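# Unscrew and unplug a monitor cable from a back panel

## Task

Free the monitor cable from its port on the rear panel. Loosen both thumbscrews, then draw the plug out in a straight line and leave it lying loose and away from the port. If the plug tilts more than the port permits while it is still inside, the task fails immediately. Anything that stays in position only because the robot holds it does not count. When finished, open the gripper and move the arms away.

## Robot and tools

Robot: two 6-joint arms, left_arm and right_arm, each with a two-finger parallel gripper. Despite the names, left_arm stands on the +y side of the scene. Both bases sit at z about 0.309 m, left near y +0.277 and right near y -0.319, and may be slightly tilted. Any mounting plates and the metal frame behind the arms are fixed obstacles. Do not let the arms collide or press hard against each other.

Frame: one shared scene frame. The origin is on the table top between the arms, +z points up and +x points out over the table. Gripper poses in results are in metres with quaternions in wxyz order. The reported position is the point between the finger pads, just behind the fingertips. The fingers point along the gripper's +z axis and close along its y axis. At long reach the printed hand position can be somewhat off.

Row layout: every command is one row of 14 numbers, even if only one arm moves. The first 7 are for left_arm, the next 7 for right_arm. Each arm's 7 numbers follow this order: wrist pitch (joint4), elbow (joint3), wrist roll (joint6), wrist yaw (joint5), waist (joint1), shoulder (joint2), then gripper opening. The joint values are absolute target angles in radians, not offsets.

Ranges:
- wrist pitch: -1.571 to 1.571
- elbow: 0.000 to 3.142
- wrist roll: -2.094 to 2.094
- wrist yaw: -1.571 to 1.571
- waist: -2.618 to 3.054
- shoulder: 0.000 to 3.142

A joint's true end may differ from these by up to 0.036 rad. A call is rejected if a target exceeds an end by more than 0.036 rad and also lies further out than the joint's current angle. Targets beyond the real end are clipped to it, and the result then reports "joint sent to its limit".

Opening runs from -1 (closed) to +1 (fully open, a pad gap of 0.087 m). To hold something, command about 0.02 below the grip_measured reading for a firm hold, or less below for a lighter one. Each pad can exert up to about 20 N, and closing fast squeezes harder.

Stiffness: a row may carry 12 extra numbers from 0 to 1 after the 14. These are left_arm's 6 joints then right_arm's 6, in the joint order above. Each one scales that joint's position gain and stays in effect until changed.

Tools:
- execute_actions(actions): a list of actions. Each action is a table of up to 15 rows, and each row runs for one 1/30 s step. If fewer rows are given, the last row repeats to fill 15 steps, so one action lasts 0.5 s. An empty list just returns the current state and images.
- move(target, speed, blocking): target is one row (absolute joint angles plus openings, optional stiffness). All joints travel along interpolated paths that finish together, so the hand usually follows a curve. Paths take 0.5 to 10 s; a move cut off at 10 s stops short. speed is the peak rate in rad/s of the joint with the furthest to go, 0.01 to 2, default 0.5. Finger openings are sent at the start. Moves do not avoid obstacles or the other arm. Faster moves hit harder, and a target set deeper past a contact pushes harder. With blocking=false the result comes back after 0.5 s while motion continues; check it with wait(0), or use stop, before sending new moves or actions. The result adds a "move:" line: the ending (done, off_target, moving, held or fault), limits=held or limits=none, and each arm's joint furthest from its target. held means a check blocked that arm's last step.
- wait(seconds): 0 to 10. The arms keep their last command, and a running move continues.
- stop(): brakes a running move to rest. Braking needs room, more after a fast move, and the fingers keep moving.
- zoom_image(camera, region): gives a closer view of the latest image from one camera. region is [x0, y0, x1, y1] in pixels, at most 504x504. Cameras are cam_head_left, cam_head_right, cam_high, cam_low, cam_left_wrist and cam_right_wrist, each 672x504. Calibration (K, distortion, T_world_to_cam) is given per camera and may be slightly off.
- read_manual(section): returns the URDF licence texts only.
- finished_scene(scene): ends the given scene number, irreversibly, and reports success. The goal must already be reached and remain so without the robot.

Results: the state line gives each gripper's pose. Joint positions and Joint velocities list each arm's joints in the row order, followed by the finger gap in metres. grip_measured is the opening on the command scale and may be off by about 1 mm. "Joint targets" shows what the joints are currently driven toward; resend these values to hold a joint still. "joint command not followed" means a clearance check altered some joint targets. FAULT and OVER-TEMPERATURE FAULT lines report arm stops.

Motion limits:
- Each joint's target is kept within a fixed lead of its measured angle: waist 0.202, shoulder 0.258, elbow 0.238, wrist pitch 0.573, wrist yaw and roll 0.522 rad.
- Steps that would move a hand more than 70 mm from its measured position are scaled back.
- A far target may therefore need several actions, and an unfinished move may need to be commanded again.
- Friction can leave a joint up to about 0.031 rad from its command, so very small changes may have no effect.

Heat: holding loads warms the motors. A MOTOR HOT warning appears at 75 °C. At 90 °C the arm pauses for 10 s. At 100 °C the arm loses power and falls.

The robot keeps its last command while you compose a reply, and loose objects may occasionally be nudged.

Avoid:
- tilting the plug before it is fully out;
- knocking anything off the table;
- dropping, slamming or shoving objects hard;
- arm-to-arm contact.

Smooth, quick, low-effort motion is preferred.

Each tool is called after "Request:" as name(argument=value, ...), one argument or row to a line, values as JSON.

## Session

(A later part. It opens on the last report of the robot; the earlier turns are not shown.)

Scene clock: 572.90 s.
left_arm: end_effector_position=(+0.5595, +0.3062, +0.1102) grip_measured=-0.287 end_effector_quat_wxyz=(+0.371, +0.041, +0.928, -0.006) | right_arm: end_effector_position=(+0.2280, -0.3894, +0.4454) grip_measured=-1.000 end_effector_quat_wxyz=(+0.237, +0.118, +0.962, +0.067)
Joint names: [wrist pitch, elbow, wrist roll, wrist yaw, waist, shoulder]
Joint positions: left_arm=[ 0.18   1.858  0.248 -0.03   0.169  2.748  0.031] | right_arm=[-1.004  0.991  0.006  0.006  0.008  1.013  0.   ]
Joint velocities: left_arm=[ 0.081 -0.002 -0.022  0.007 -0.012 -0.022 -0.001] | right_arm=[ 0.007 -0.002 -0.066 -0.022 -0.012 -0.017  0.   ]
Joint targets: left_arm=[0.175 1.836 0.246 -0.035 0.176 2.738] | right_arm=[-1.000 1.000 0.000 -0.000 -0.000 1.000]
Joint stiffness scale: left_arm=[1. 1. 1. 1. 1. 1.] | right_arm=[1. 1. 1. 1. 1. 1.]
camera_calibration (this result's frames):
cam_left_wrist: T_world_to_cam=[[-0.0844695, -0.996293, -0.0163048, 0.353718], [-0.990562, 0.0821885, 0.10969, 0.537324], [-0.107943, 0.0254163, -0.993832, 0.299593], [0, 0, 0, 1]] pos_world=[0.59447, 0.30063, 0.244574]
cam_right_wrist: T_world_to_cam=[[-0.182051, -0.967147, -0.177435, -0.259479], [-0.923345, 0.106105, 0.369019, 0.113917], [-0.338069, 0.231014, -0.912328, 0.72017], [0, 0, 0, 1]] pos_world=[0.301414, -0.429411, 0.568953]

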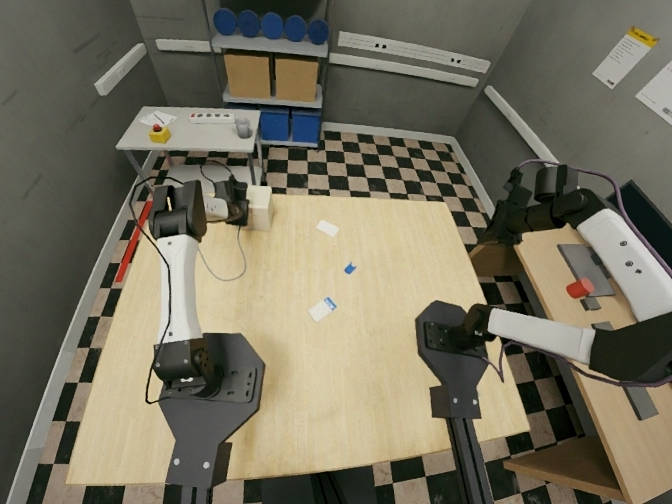

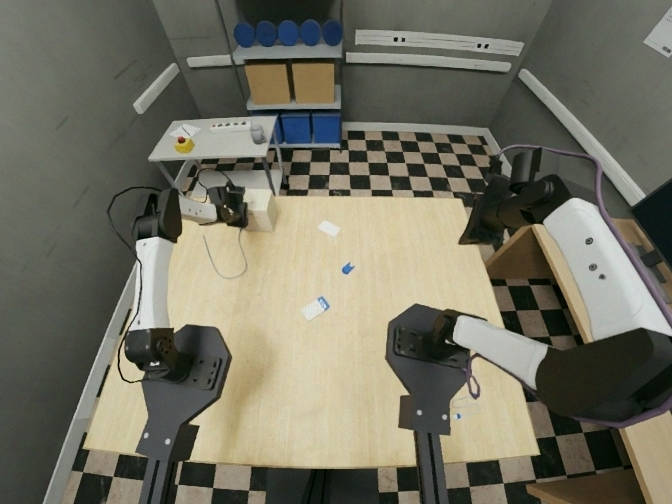

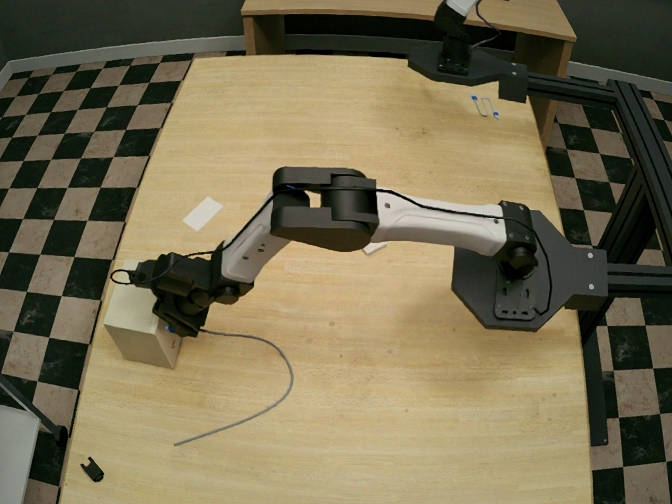

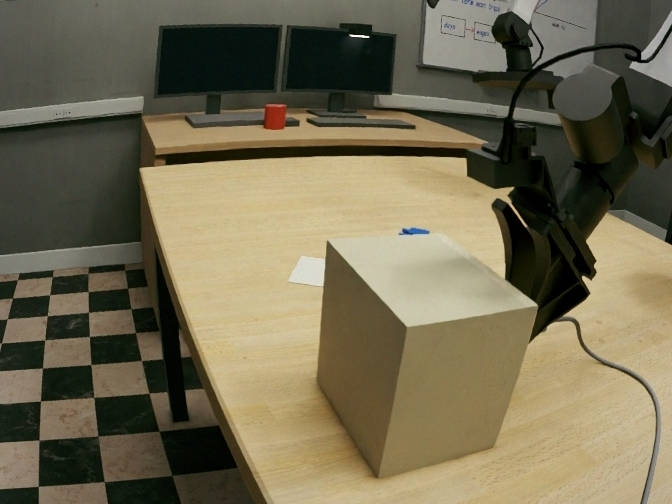

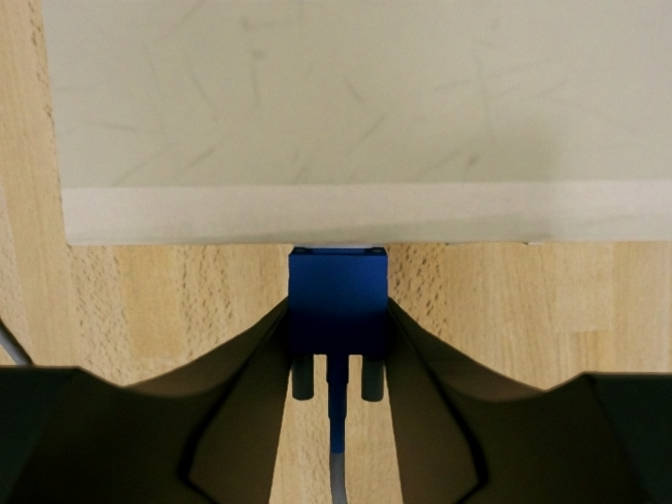

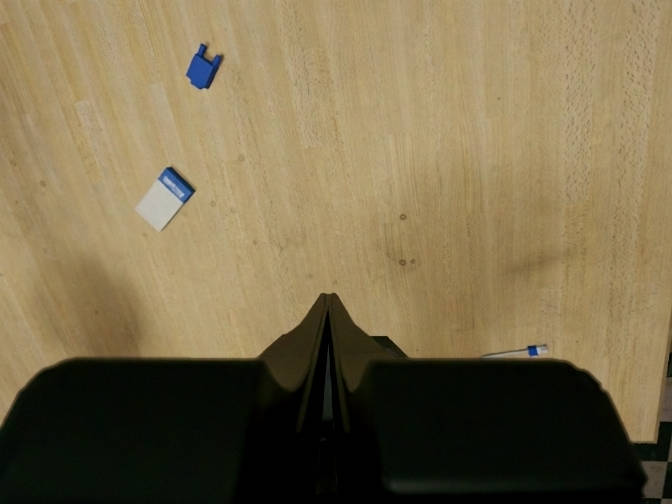

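Request:
execute_actions(
  actions=[
    [[0.16,1.834,0.246,-0.035,0.176,2.742,-0.31,-1,1,0,0,0,1,-1]],
    [[0.145,1.832,0.246,-0.035,0.176,2.744,-0.31,-1,1,0,0,0,1,-1]],
  ],
)

Scene clock: 574.53 s.
left_arm: end_effector_position=(+0.5594, +0.3062, +0.1102) grip_measured=-0.287 end_effector_quat_wxyz=(+0.371, +0.041, +0.928, -0.006) | right_arm: end_effector_position=(+0.2280, -0.3894, +0.4454) grip_measured=-1.000 end_effector_quat_wxyz=(+0.237, +0.118, +0.962, +0.067)
Joint names: [wrist pitch, elbow, wrist roll, wrist yaw, waist, shoulder]
Joint positions: left_arm=[ 0.181  1.858  0.248 -0.03   0.169  2.748  0.031] | right_arm=[-1.004  0.991  0.006  0.006  0.008  1.013  0.   ]
Joint velocities: left_arm=[-0.066  0.002  0.007 -0.007 -0.007 -0.017 -0.002] | right_arm=[ 0.037 -0.012  0.081 -0.037 -0.022 -0.012  0.   ]
Joint targets: left_arm=[0.145 1.832 0.246 -0.035 0.176 2.744] | right_arm=[-1.000 1.000 -0.000 -0.000 -0.000 1.000]
Joint stiffness scale: left_arm=[1. 1. 1. 1. 1. 1.] | right_arm=[1. 1. 1. 1. 1. 1.]
camera_calibration (this result's frames):
cam_left_wrist: T_world_to_cam=[[-0.0844695, -0.996293, -0.0163048, 0.353694], [-0.990562, 0.0821885, 0.10969, 0.537268], [-0.107943, 0.0254163, -0.993832, 0.299518], [0, 0, 0, 1]] pos_world=[0.594405, 0.300613, 0.244505]
cam_right_wrist: T_world_to_cam=[[-0.182051, -0.967147, -0.177435, -0.259479], [-0.923345, 0.106105, 0.369019, 0.113917], [-0.338069, 0.231014, -0.912328, 0.72017], [0, 0, 0, 1]] pos_world=[0.301414, -0.429411, 0.568953]

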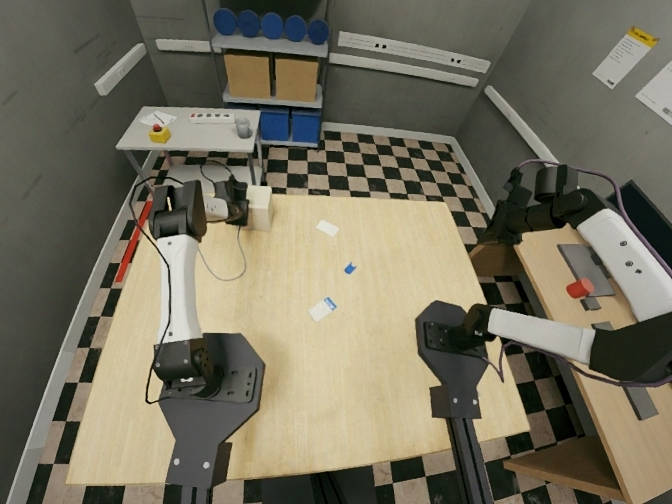

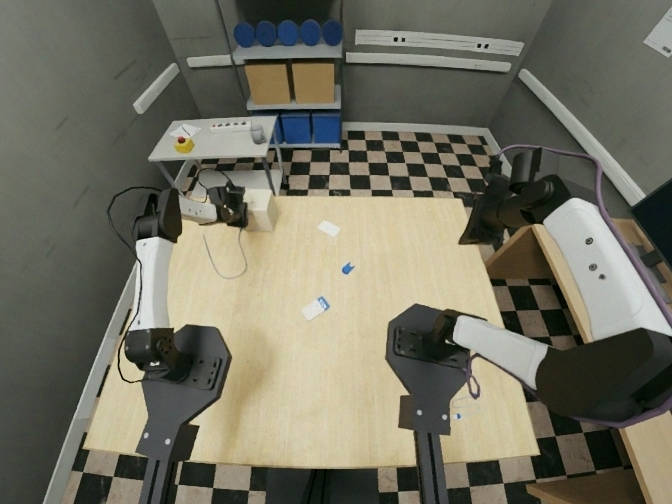

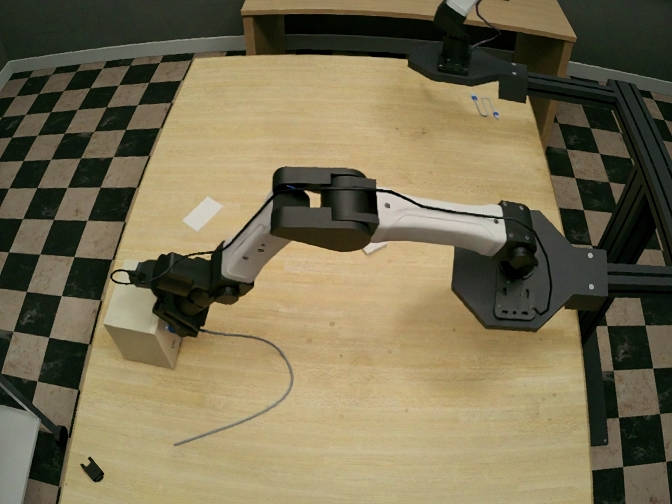

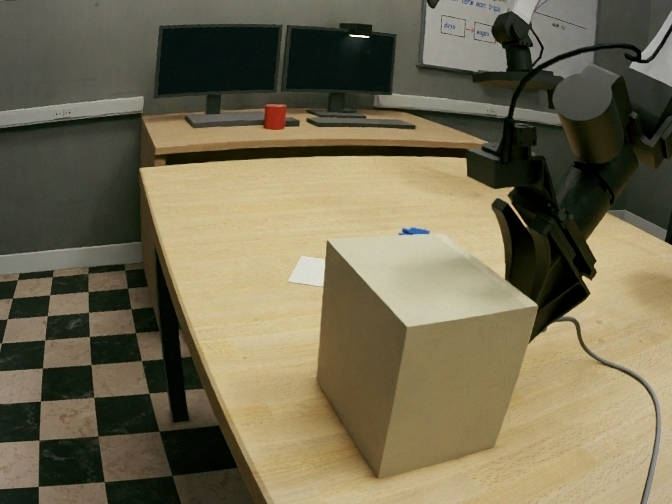

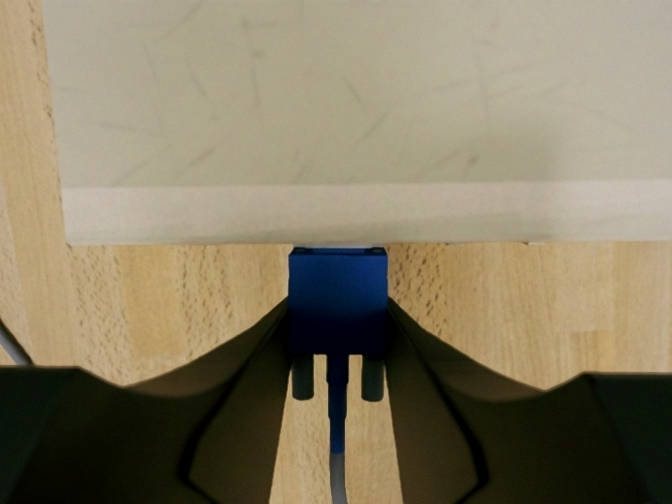

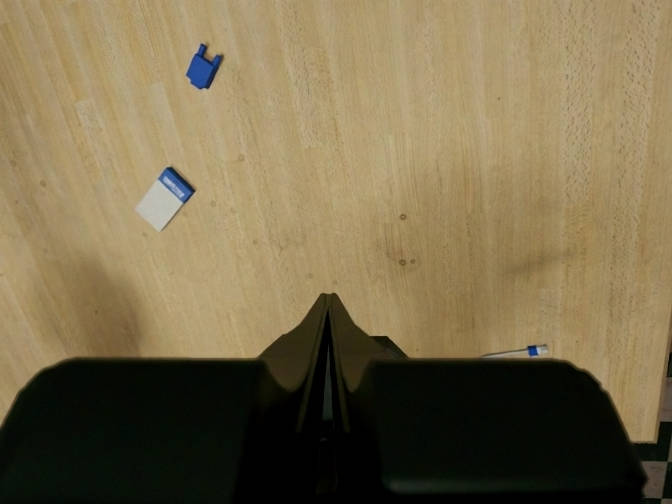

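Request:
execute_actions(
  actions=[
    [[0.125,1.828,0.246,-0.035,0.176,2.746,-0.31,-1,1,0,0,0,1,-1]],
    [[0.105,1.824,0.246,-0.035,0.176,2.748,-0.31,-1,1,0,0,0,1,-1]],
  ],
)

Scene clock: 575.77 s.
left_arm: end_effector_position=(+0.5588, +0.3060, +0.1097) grip_measured=-0.287 end_effector_quat_wxyz=(+0.370, +0.041, +0.928, -0.006) | right_arm: end_effector_position=(+0.2280, -0.3894, +0.4454) grip_measured=-1.000 end_effector_quat_wxyz=(+0.237, +0.118, +0.962, +0.067)
Joint names: [wrist pitch, elbow, wrist roll, wrist yaw, waist, shoulder]
Joint positions: left_arm=[ 0.178  1.858  0.248 -0.03   0.169  2.748  0.031] | right_arm=[-1.004  0.991  0.006  0.006  0.008  1.013  0.   ]
Joint velocities: left_arm=[-0.022 -0.007 -0.037  0.037  0.007 -0.007  0.   ] | right_arm=[-0.022  0.002  0.022 -0.037 -0.002 -0.007  0.   ]
Joint targets: left_arm=[0.105 1.824 0.246 -0.035 0.176 2.748] | right_arm=[-1.000 1.000 -0.000 0.000 -0.000 1.000]
Joint stiffness scale: left_arm=[1. 1. 1. 1. 1. 1.] | right_arm=[1. 1. 1. 1. 1. 1.]
camera_calibration (this result's frames):
cam_left_wrist: T_world_to_cam=[[-0.0850403, -0.996252, -0.0158131, 0.353763], [-0.990186, 0.0827347, 0.112638, 0.535998], [-0.110908, 0.0252366, -0.99351, 0.30071], [0, 0, 0, 1]] pos_world=[0.594172, 0.300502, 0.243979]
cam_right_wrist: T_world_to_cam=[[-0.182051, -0.967147, -0.177435, -0.259479], [-0.923345, 0.106105, 0.369019, 0.113917], [-0.338069, 0.231014, -0.912328, 0.72017], [0, 0, 0, 1]] pos_world=[0.301414, -0.429411, 0.568953]

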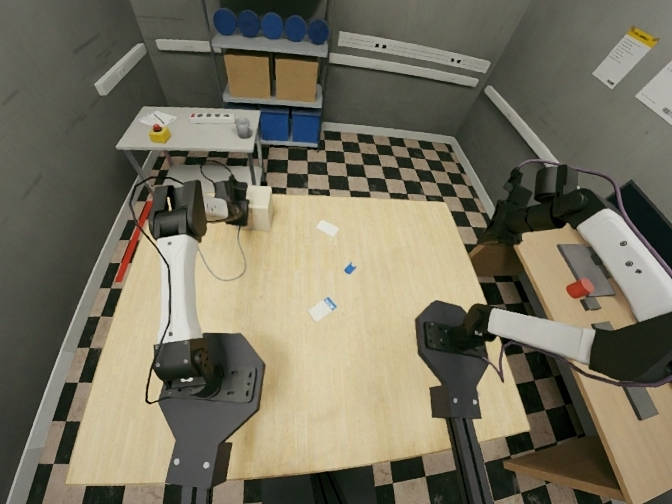

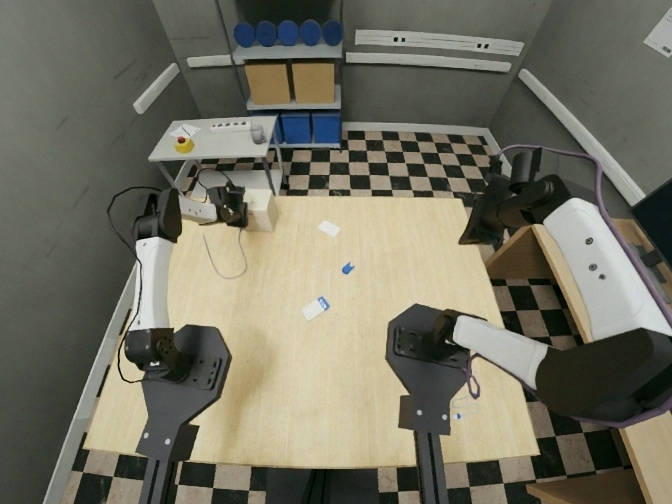

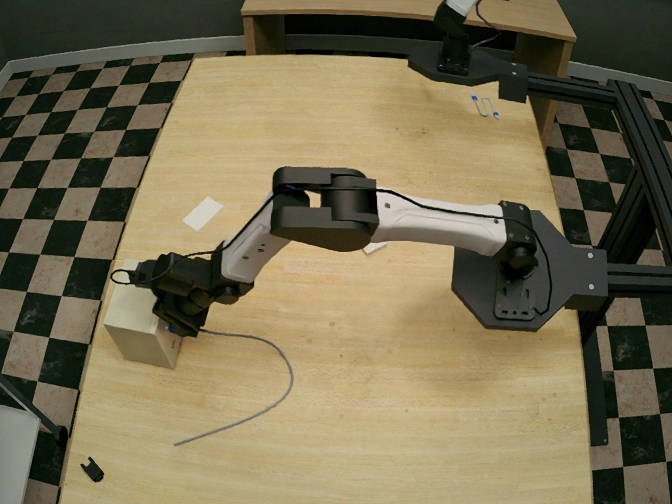

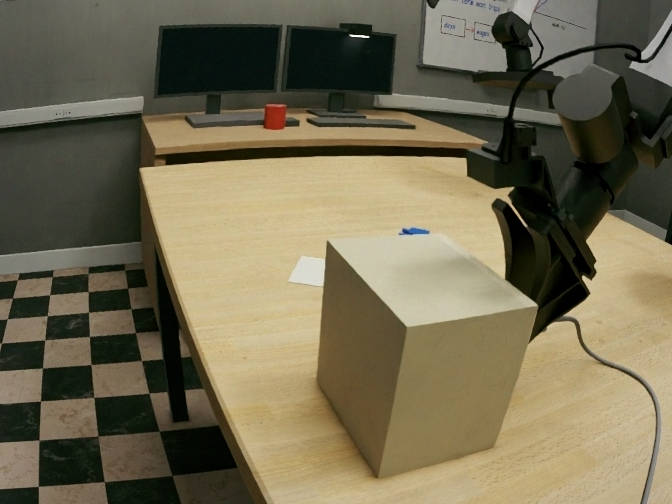

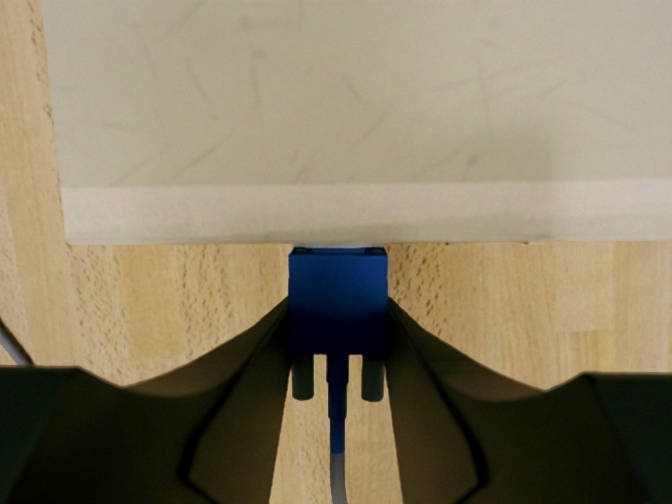

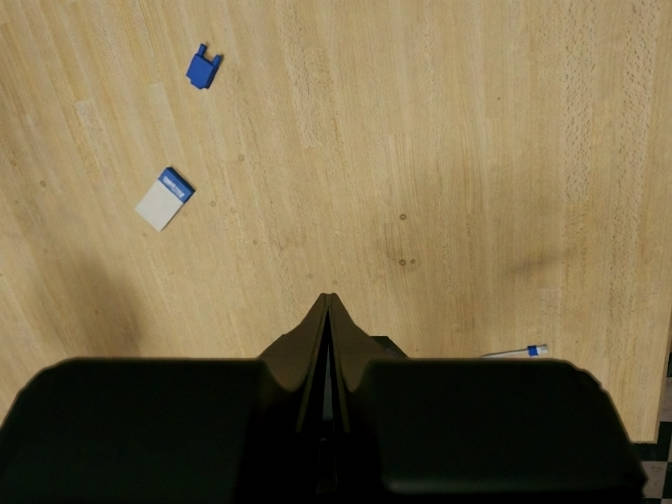

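Request:
execute_actions(
  actions=[
    [[0.105,1.82,0.246,-0.035,0.176,2.743,-0.31,-1,1,0,0,0,1,-1]],
    [[0.105,1.815,0.246,-0.035,0.176,2.739,-0.31,-1,1,0,0,0,1,-1]],
  ],
)

Scene clock: 577.17 s.
left_arm: end_effector_position=(+0.5573, +0.3059, +0.1098) grip_measured=-0.287 end_effector_quat_wxyz=(+0.369, +0.041, +0.929, -0.007) | right_arm: end_effector_position=(+0.2280, -0.3894, +0.4454) grip_measured=-1.000 end_effector_quat_wxyz=(+0.237, +0.118, +0.962, +0.067)
Joint names: [wrist pitch, elbow, wrist roll, wrist yaw, waist, shoulder]
Joint positions: left_arm=[ 0.179  1.85   0.248 -0.03   0.169  2.744  0.031] | right_arm=[-1.004  0.991  0.006  0.006  0.008  1.013  0.   ]
Joint velocities: left_arm=[ 0.007  0.012 -0.007 -0.007  0.012 -0.017 -0.   ] | right_arm=[-0.022 -0.007 -0.022  0.081 -0.017 -0.002  0.   ]
Joint targets: left_arm=[0.105 1.815 0.246 -0.035 0.176 2.739] | right_arm=[-1.000 1.000 -0.000 -0.000 -0.000 1.000]
Joint stiffness scale: left_arm=[1. 1. 1. 1. 1. 1.] | right_arm=[1. 1. 1. 1. 1. 1.]
camera_calibration (this result's frames):
cam_left_wrist: T_world_to_cam=[[-0.0855386, -0.996216, -0.0153814, 0.353753], [-0.989849, 0.083213, 0.115217, 0.533929], [-0.113501, 0.0250808, -0.993221, 0.302073], [0, 0, 0, 1]] pos_world=[0.593054, 0.300408, 0.243949]
cam_right_wrist: T_world_to_cam=[[-0.182051, -0.967147, -0.177435, -0.259479], [-0.923345, 0.106105, 0.369019, 0.113917], [-0.338069, 0.231014, -0.912328, 0.72017], [0, 0, 0, 1]] pos_world=[0.301414, -0.429411, 0.568953]

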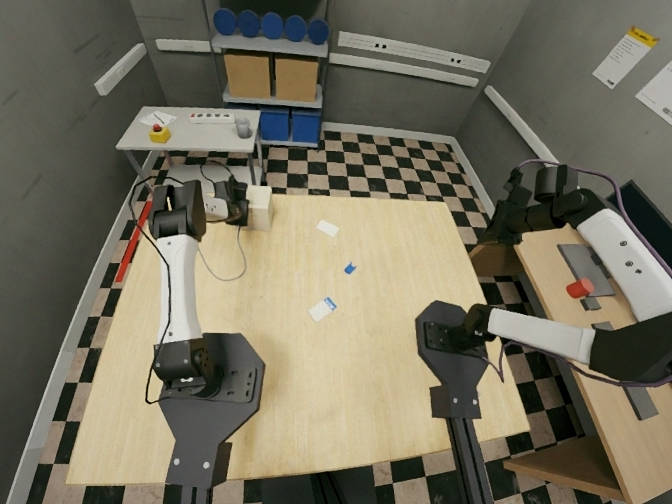

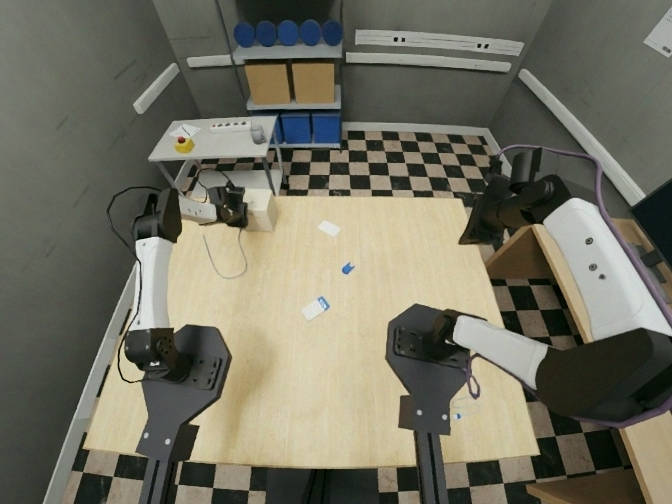

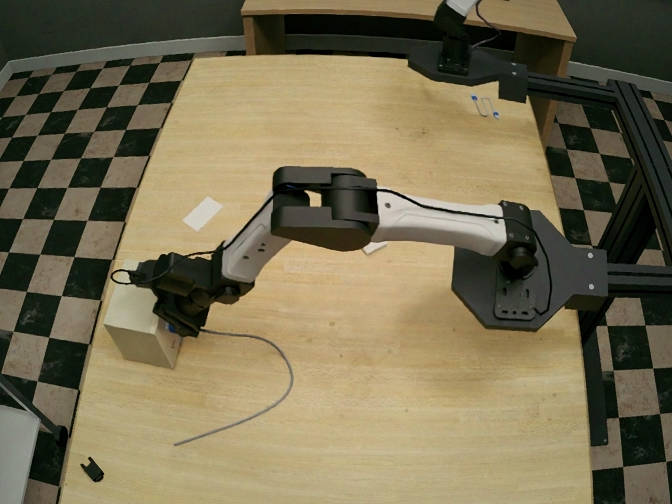

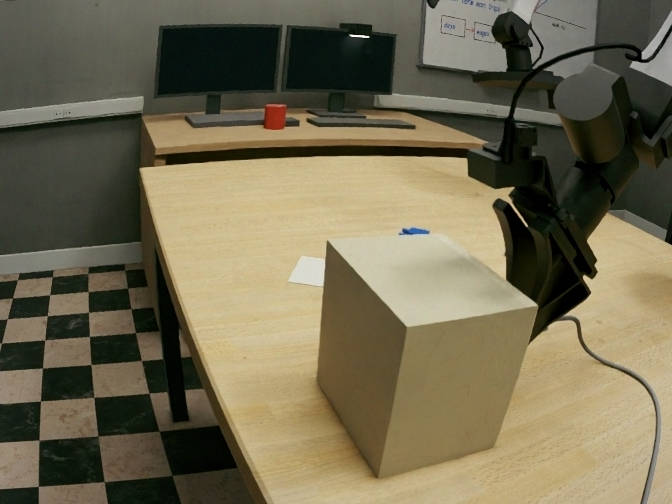

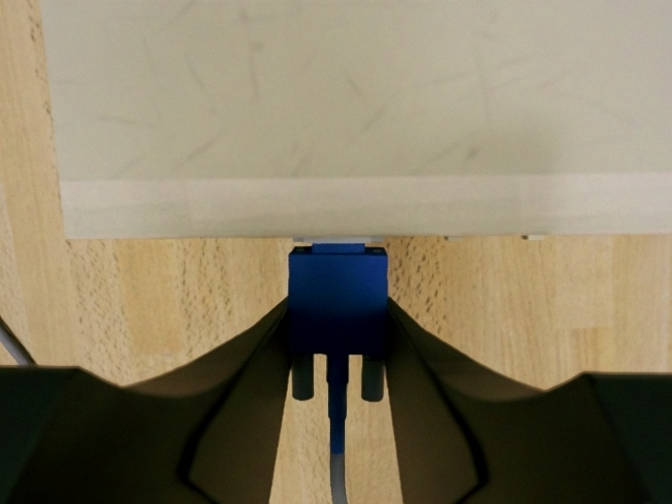

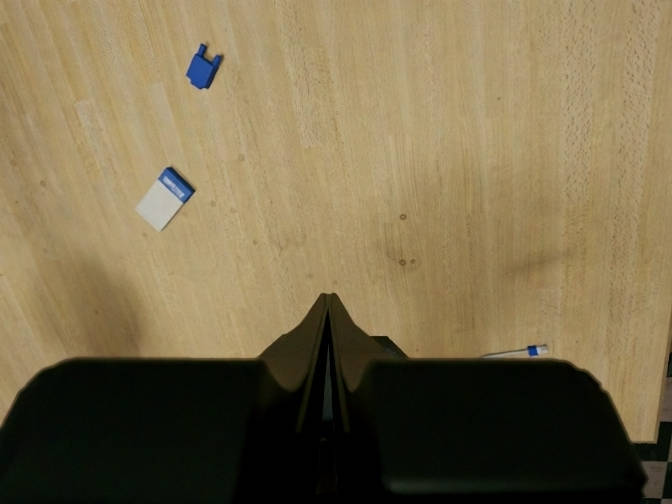

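Coming out. Continue.

Request:
execute_actions(
  actions=[
    [[0.107,1.81,0.246,-0.035,0.177,2.736,-0.31,-1,1,0,0,0,1,-1]],
    [[0.109,1.805,0.246,-0.035,0.177,2.733,-0.31,-1,1,0,0,0,1,-1]],
  ],
)

Scene clock: 578.47 s.
left_arm: end_effector_position=(+0.5374, +0.3026, +0.0985) grip_measured=-0.287 end_effector_quat_wxyz=(+0.335, +0.046, +0.941, -0.012) | right_arm: end_effector_position=(+0.2280, -0.3894, +0.4454) grip_measured=-1.000 end_effector_quat_wxyz=(+0.237, +0.118, +0.962, +0.067)
Joint names: [wrist pitch, elbow, wrist roll, wrist yaw, waist, shoulder]
Joint positions: left_arm=[ 0.127  1.821  0.248 -0.031  0.169  2.736  0.031] | right_arm=[-1.004  0.991  0.006  0.006  0.008  1.013  0.   ]
Joint velocities: left_arm=[ 0.007 -0.017 -0.066 -0.037 -0.012  0.002  0.001] | right_arm=[-0.022  0.007  0.022  0.037 -0.007  0.002  0.   ]
Joint targets: left_arm=[0.109 1.805 0.246 -0.035 0.177 2.733] | right_arm=[-1.000 1.000 0.000 -0.000 0.000 1.000]
Joint stiffness scale: left_arm=[1. 1. 1. 1. 1. 1.] | right_arm=[1. 1. 1. 1. 1. 1.]
camera_calibration (this result's frames):
cam_left_wrist: T_world_to_cam=[[-0.097747, -0.995202, -0.00425875, 0.353742], [-0.978015, 0.0952651, 0.1855, 0.498846], [-0.184204, 0.0222972, -0.982635, 0.32642], [0, 0, 0, 1]] pos_world=[0.582584, 0.297244, 0.229722]
cam_right_wrist: T_world_to_cam=[[-0.182051, -0.967147, -0.177435, -0.259479], [-0.923345, 0.106105, 0.369019, 0.113917], [-0.338069, 0.231014, -0.912328, 0.72017], [0, 0, 0, 1]] pos_world=[0.301414, -0.429411, 0.568953]

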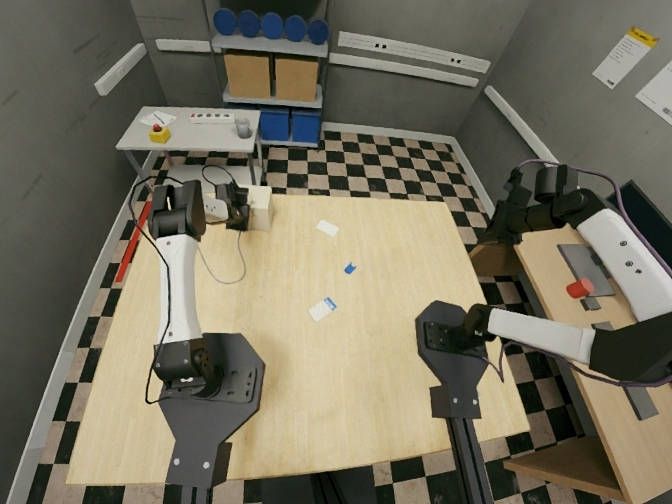

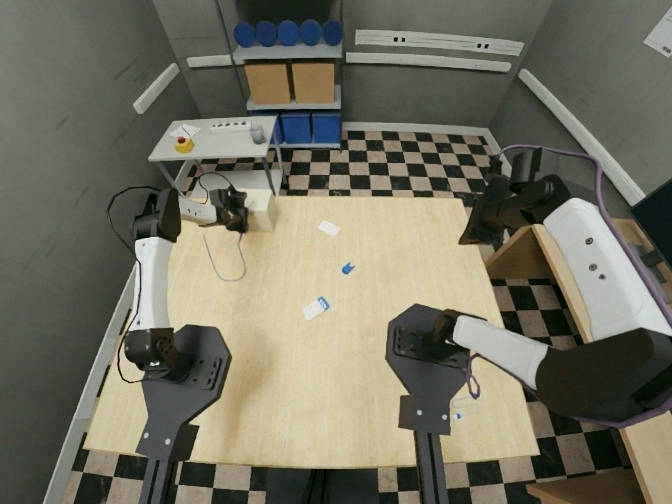

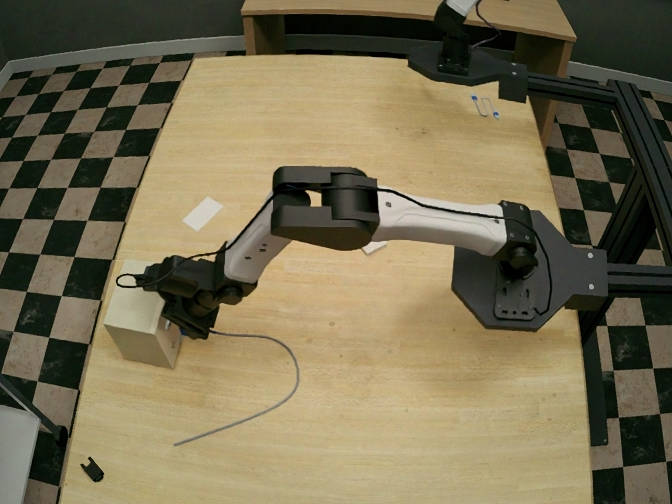

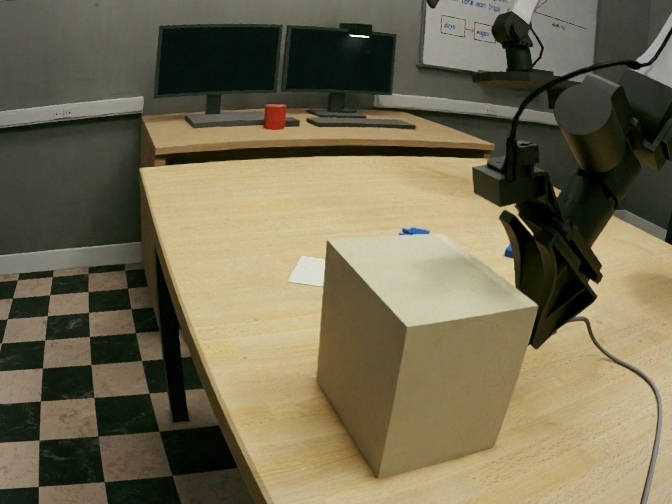

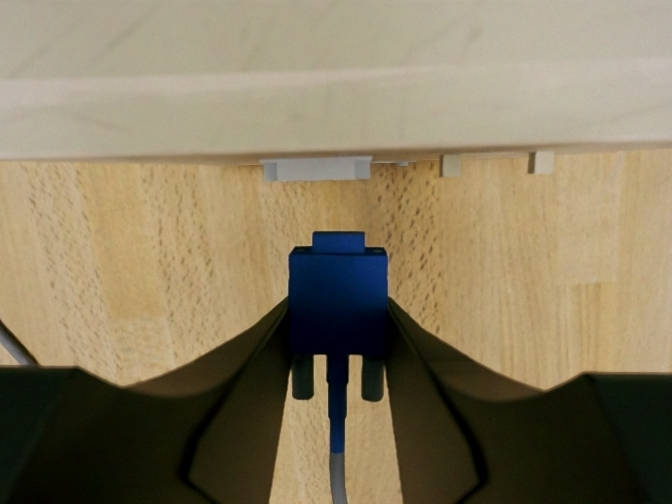

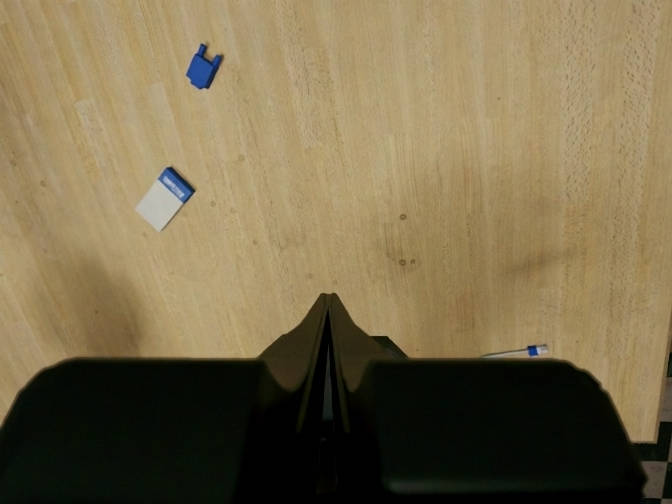

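Request:
move(
  target=[0.51,1.295,0.246,-0.035,0.177,2.53,-0.31,-1,1,0,0,0,1,-1],
  speed=0.4,
)

Request:
move(
  target=[0.595,1.445,0.246,-0.035,0.177,2.76,-0.31,-1,1,0,0,0,1,-1],
  speed=0.2,
)

Scene clock: 581.33 s.
left_arm: end_effector_position=(+0.4666, +0.2984, +0.1064) grip_measured=-0.287 end_effector_quat_wxyz=(+0.362, +0.042, +0.931, -0.007) | right_arm: end_effector_position=(+0.2280, -0.3894, +0.4454) grip_measured=-1.000 end_effector_quat_wxyz=(+0.237, +0.118, +0.962, +0.067)
Joint names: [wrist pitch, elbow, wrist roll, wrist yaw, waist, shoulder]
Joint positions: left_arm=[ 0.5    1.313  0.248 -0.031  0.169  2.543  0.031] | right_arm=[-1.004  0.991  0.006  0.006  0.008  1.013  0.   ]
Joint velocities: left_arm=[-0.081 -0.002  0.022 -0.037 -0.017  0.002  0.   ] | right_arm=[-0.095 -0.002  0.037 -0.007  0.002  0.007  0.   ]
Joint targets: left_arm=[0.510 1.295 0.246 -0.035 0.177 2.530] | right_arm=[-1.000 1.000 -0.000 0.000 -0.000 1.000]
Joint stiffness scale: left_arm=[1. 1. 1. 1. 1. 1.] | right_arm=[1. 1. 1. 1. 1. 1.]
move: done; limits=none; left_arm: farthest joint: the elbow, 0.018 radians from its target (0.526 radians at the start); right_arm: farthest joint: the shoulder, 0.013 radians from its target (0.013 radians at the start)
camera_calibration (this result's frames):
cam_left_wrist: T_world_to_cam=[[-0.0872974, -0.996083, -0.0140436, 0.339068], [-0.987896, 0.0847481, 0.129923, 0.442243], [-0.128223, 0.0252155, -0.991425, 0.295241], [0, 0, 0, 1]] pos_world=[0.504347, 0.292816, 0.240013]
cam_right_wrist: T_world_to_cam=[[-0.182051, -0.967147, -0.177435, -0.259479], [-0.923345, 0.106105, 0.369019, 0.113917], [-0.338069, 0.231014, -0.912328, 0.72017], [0, 0, 0, 1]] pos_world=[0.301414, -0.429411, 0.568953]

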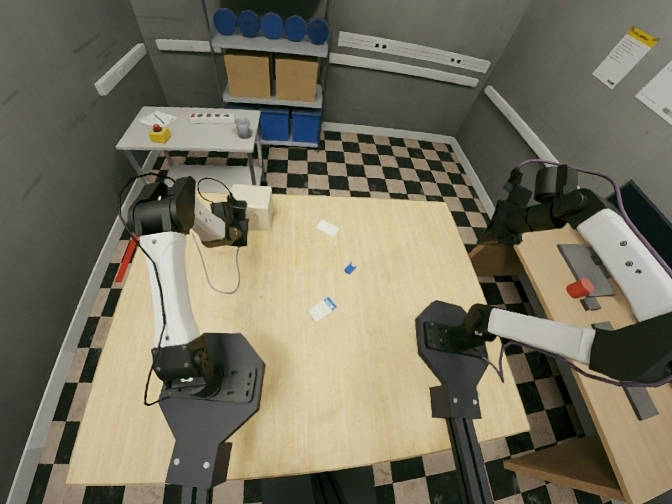

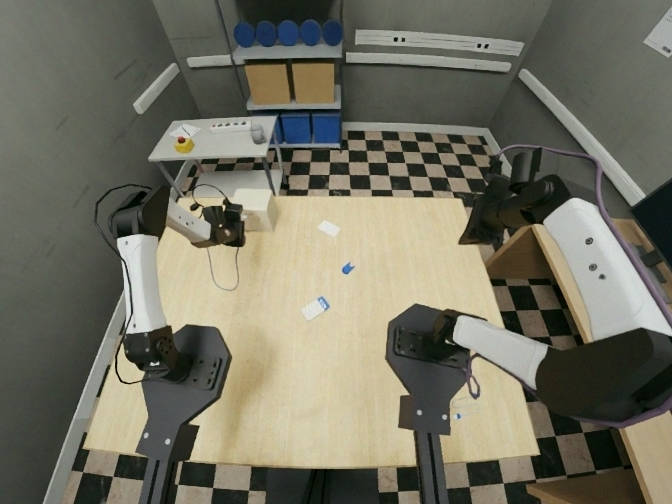

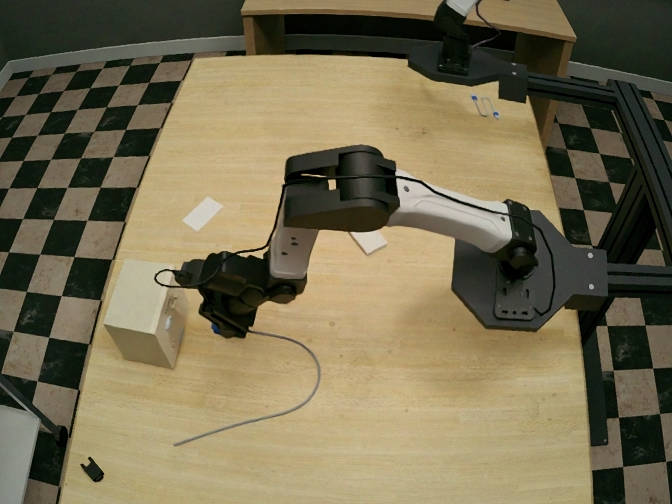

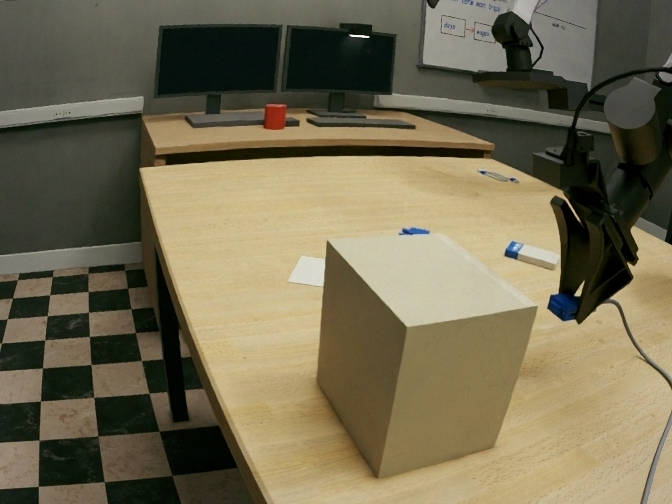

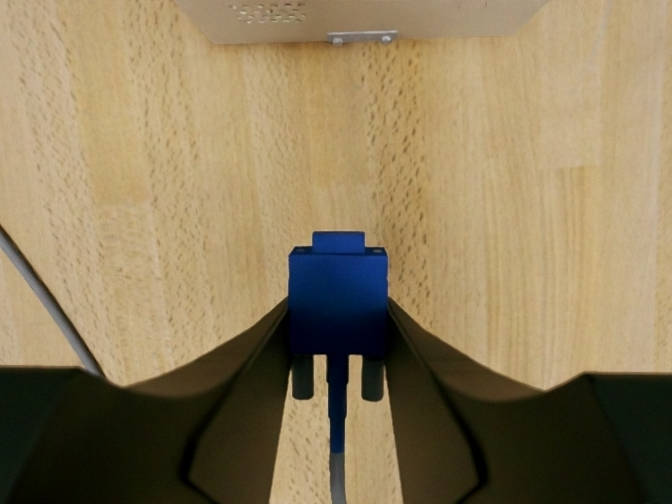

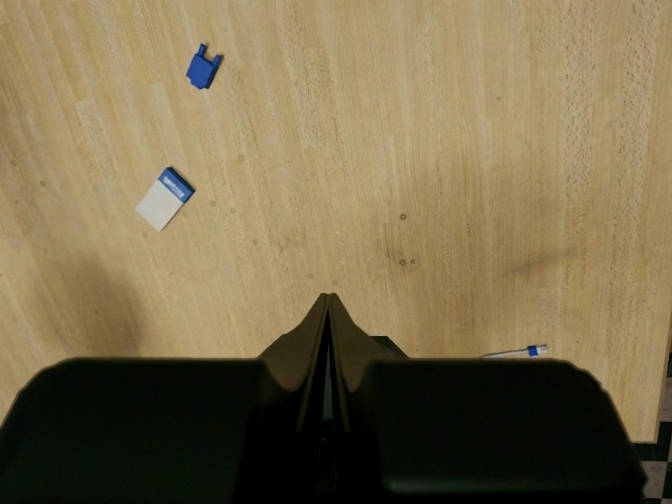

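Scene clock: 582.97 s.
left_arm: end_effector_position=(+0.4666, +0.2882, +0.0481) grip_measured=-0.287 end_effector_quat_wxyz=(+0.360, +0.042, +0.932, -0.007) | right_arm: end_effector_position=(+0.2280, -0.3894, +0.4454) grip_measured=-1.000 end_effector_quat_wxyz=(+0.237, +0.118, +0.962, +0.067)
Joint names: [wrist pitch, elbow, wrist roll, wrist yaw, waist, shoulder]
Joint positions: left_arm=[ 0.584  1.427  0.248 -0.031  0.169  2.745  0.031] | right_arm=[-1.004  0.991  0.006  0.006  0.008  1.013  0.   ]
Joint velocities: left_arm=[ 0.007 -0.002 -0.081 -0.051 -0.002 -0.007 -0.001] | right_arm=[-0.037  0.007  0.022  0.081  0.002  0.007  0.   ]
Joint targets: left_arm=[0.595 1.445 0.246 -0.035 0.177 2.760] | right_arm=[-1.000 1.000 0.000 -0.000 0.000 1.000]
Joint stiffness scale: left_arm=[1. 1. 1. 1. 1. 1.] | right_arm=[1. 1. 1. 1. 1. 1.]
move: done; limits=none; left_arm: farthest joint: the elbow, 0.018 radians from its target (0.132 radians at the start); right_arm: farthest joint: the shoulder, 0.013 radians from its target (0.013 radians at the start)
camera_calibration (this result's frames):
cam_left_wrist: T_world_to_cam=[[-0.0880021, -0.99603, -0.0134182, 0.328363], [-0.987346, 0.0854351, 0.133597, 0.449995], [-0.13192, 0.0250052, -0.990945, 0.239484], [0, 0, 0, 1]] pos_world=[0.50479, 0.282625, 0.181604]
cam_right_wrist: T_world_to_cam=[[-0.182051, -0.967147, -0.177435, -0.259479], [-0.923345, 0.106105, 0.369019, 0.113917], [-0.338069, 0.231014, -0.912328, 0.72017], [0, 0, 0, 1]] pos_world=[0.301414, -0.429411, 0.568953]

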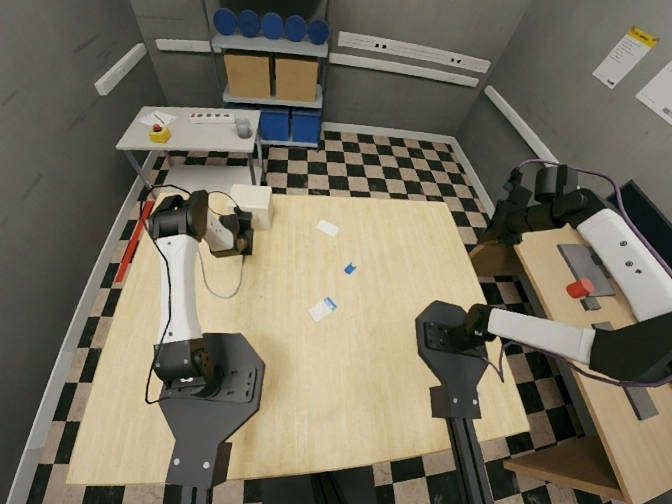

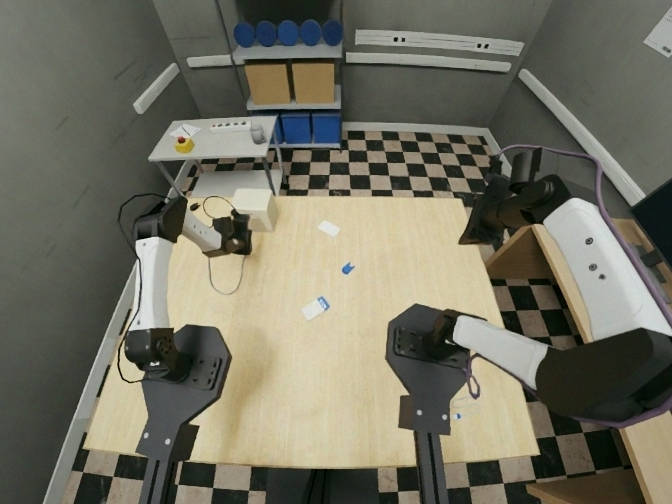

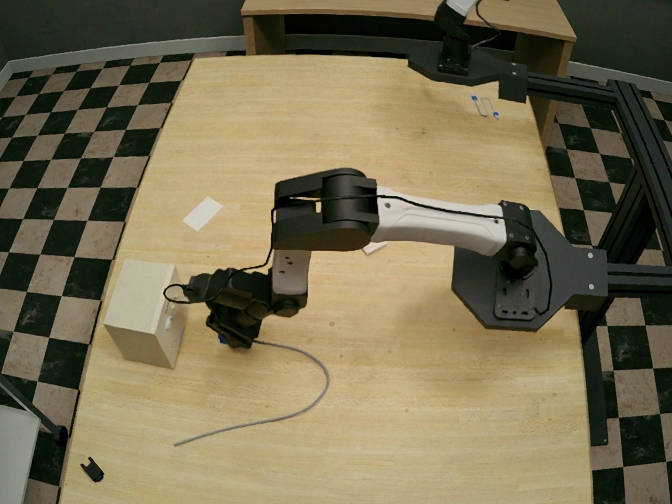

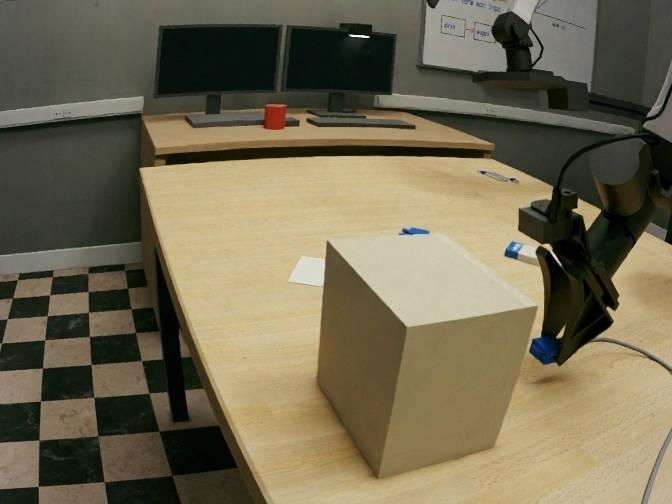

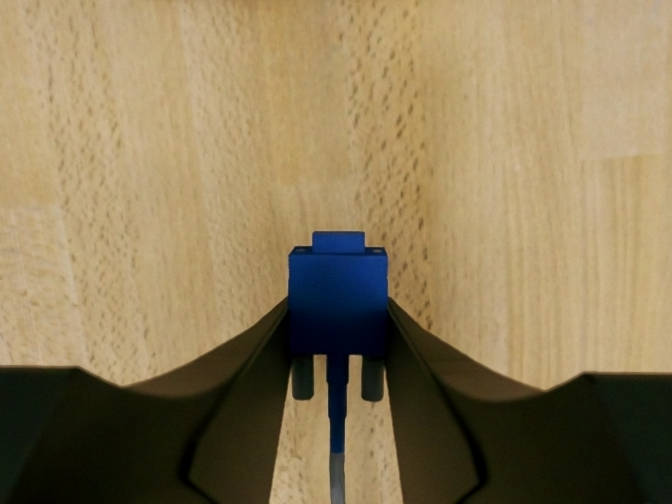

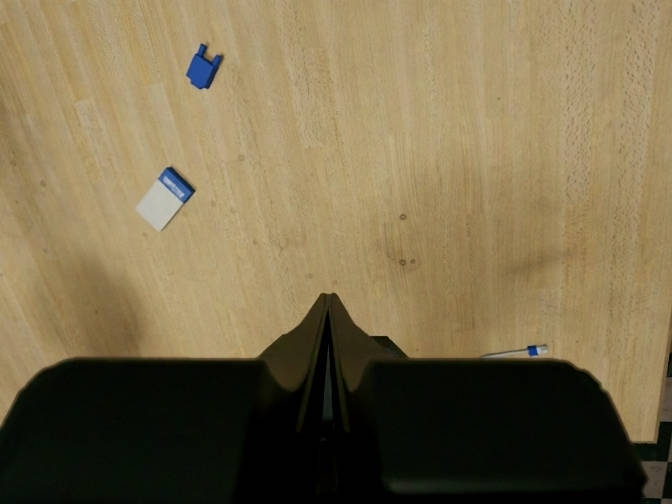

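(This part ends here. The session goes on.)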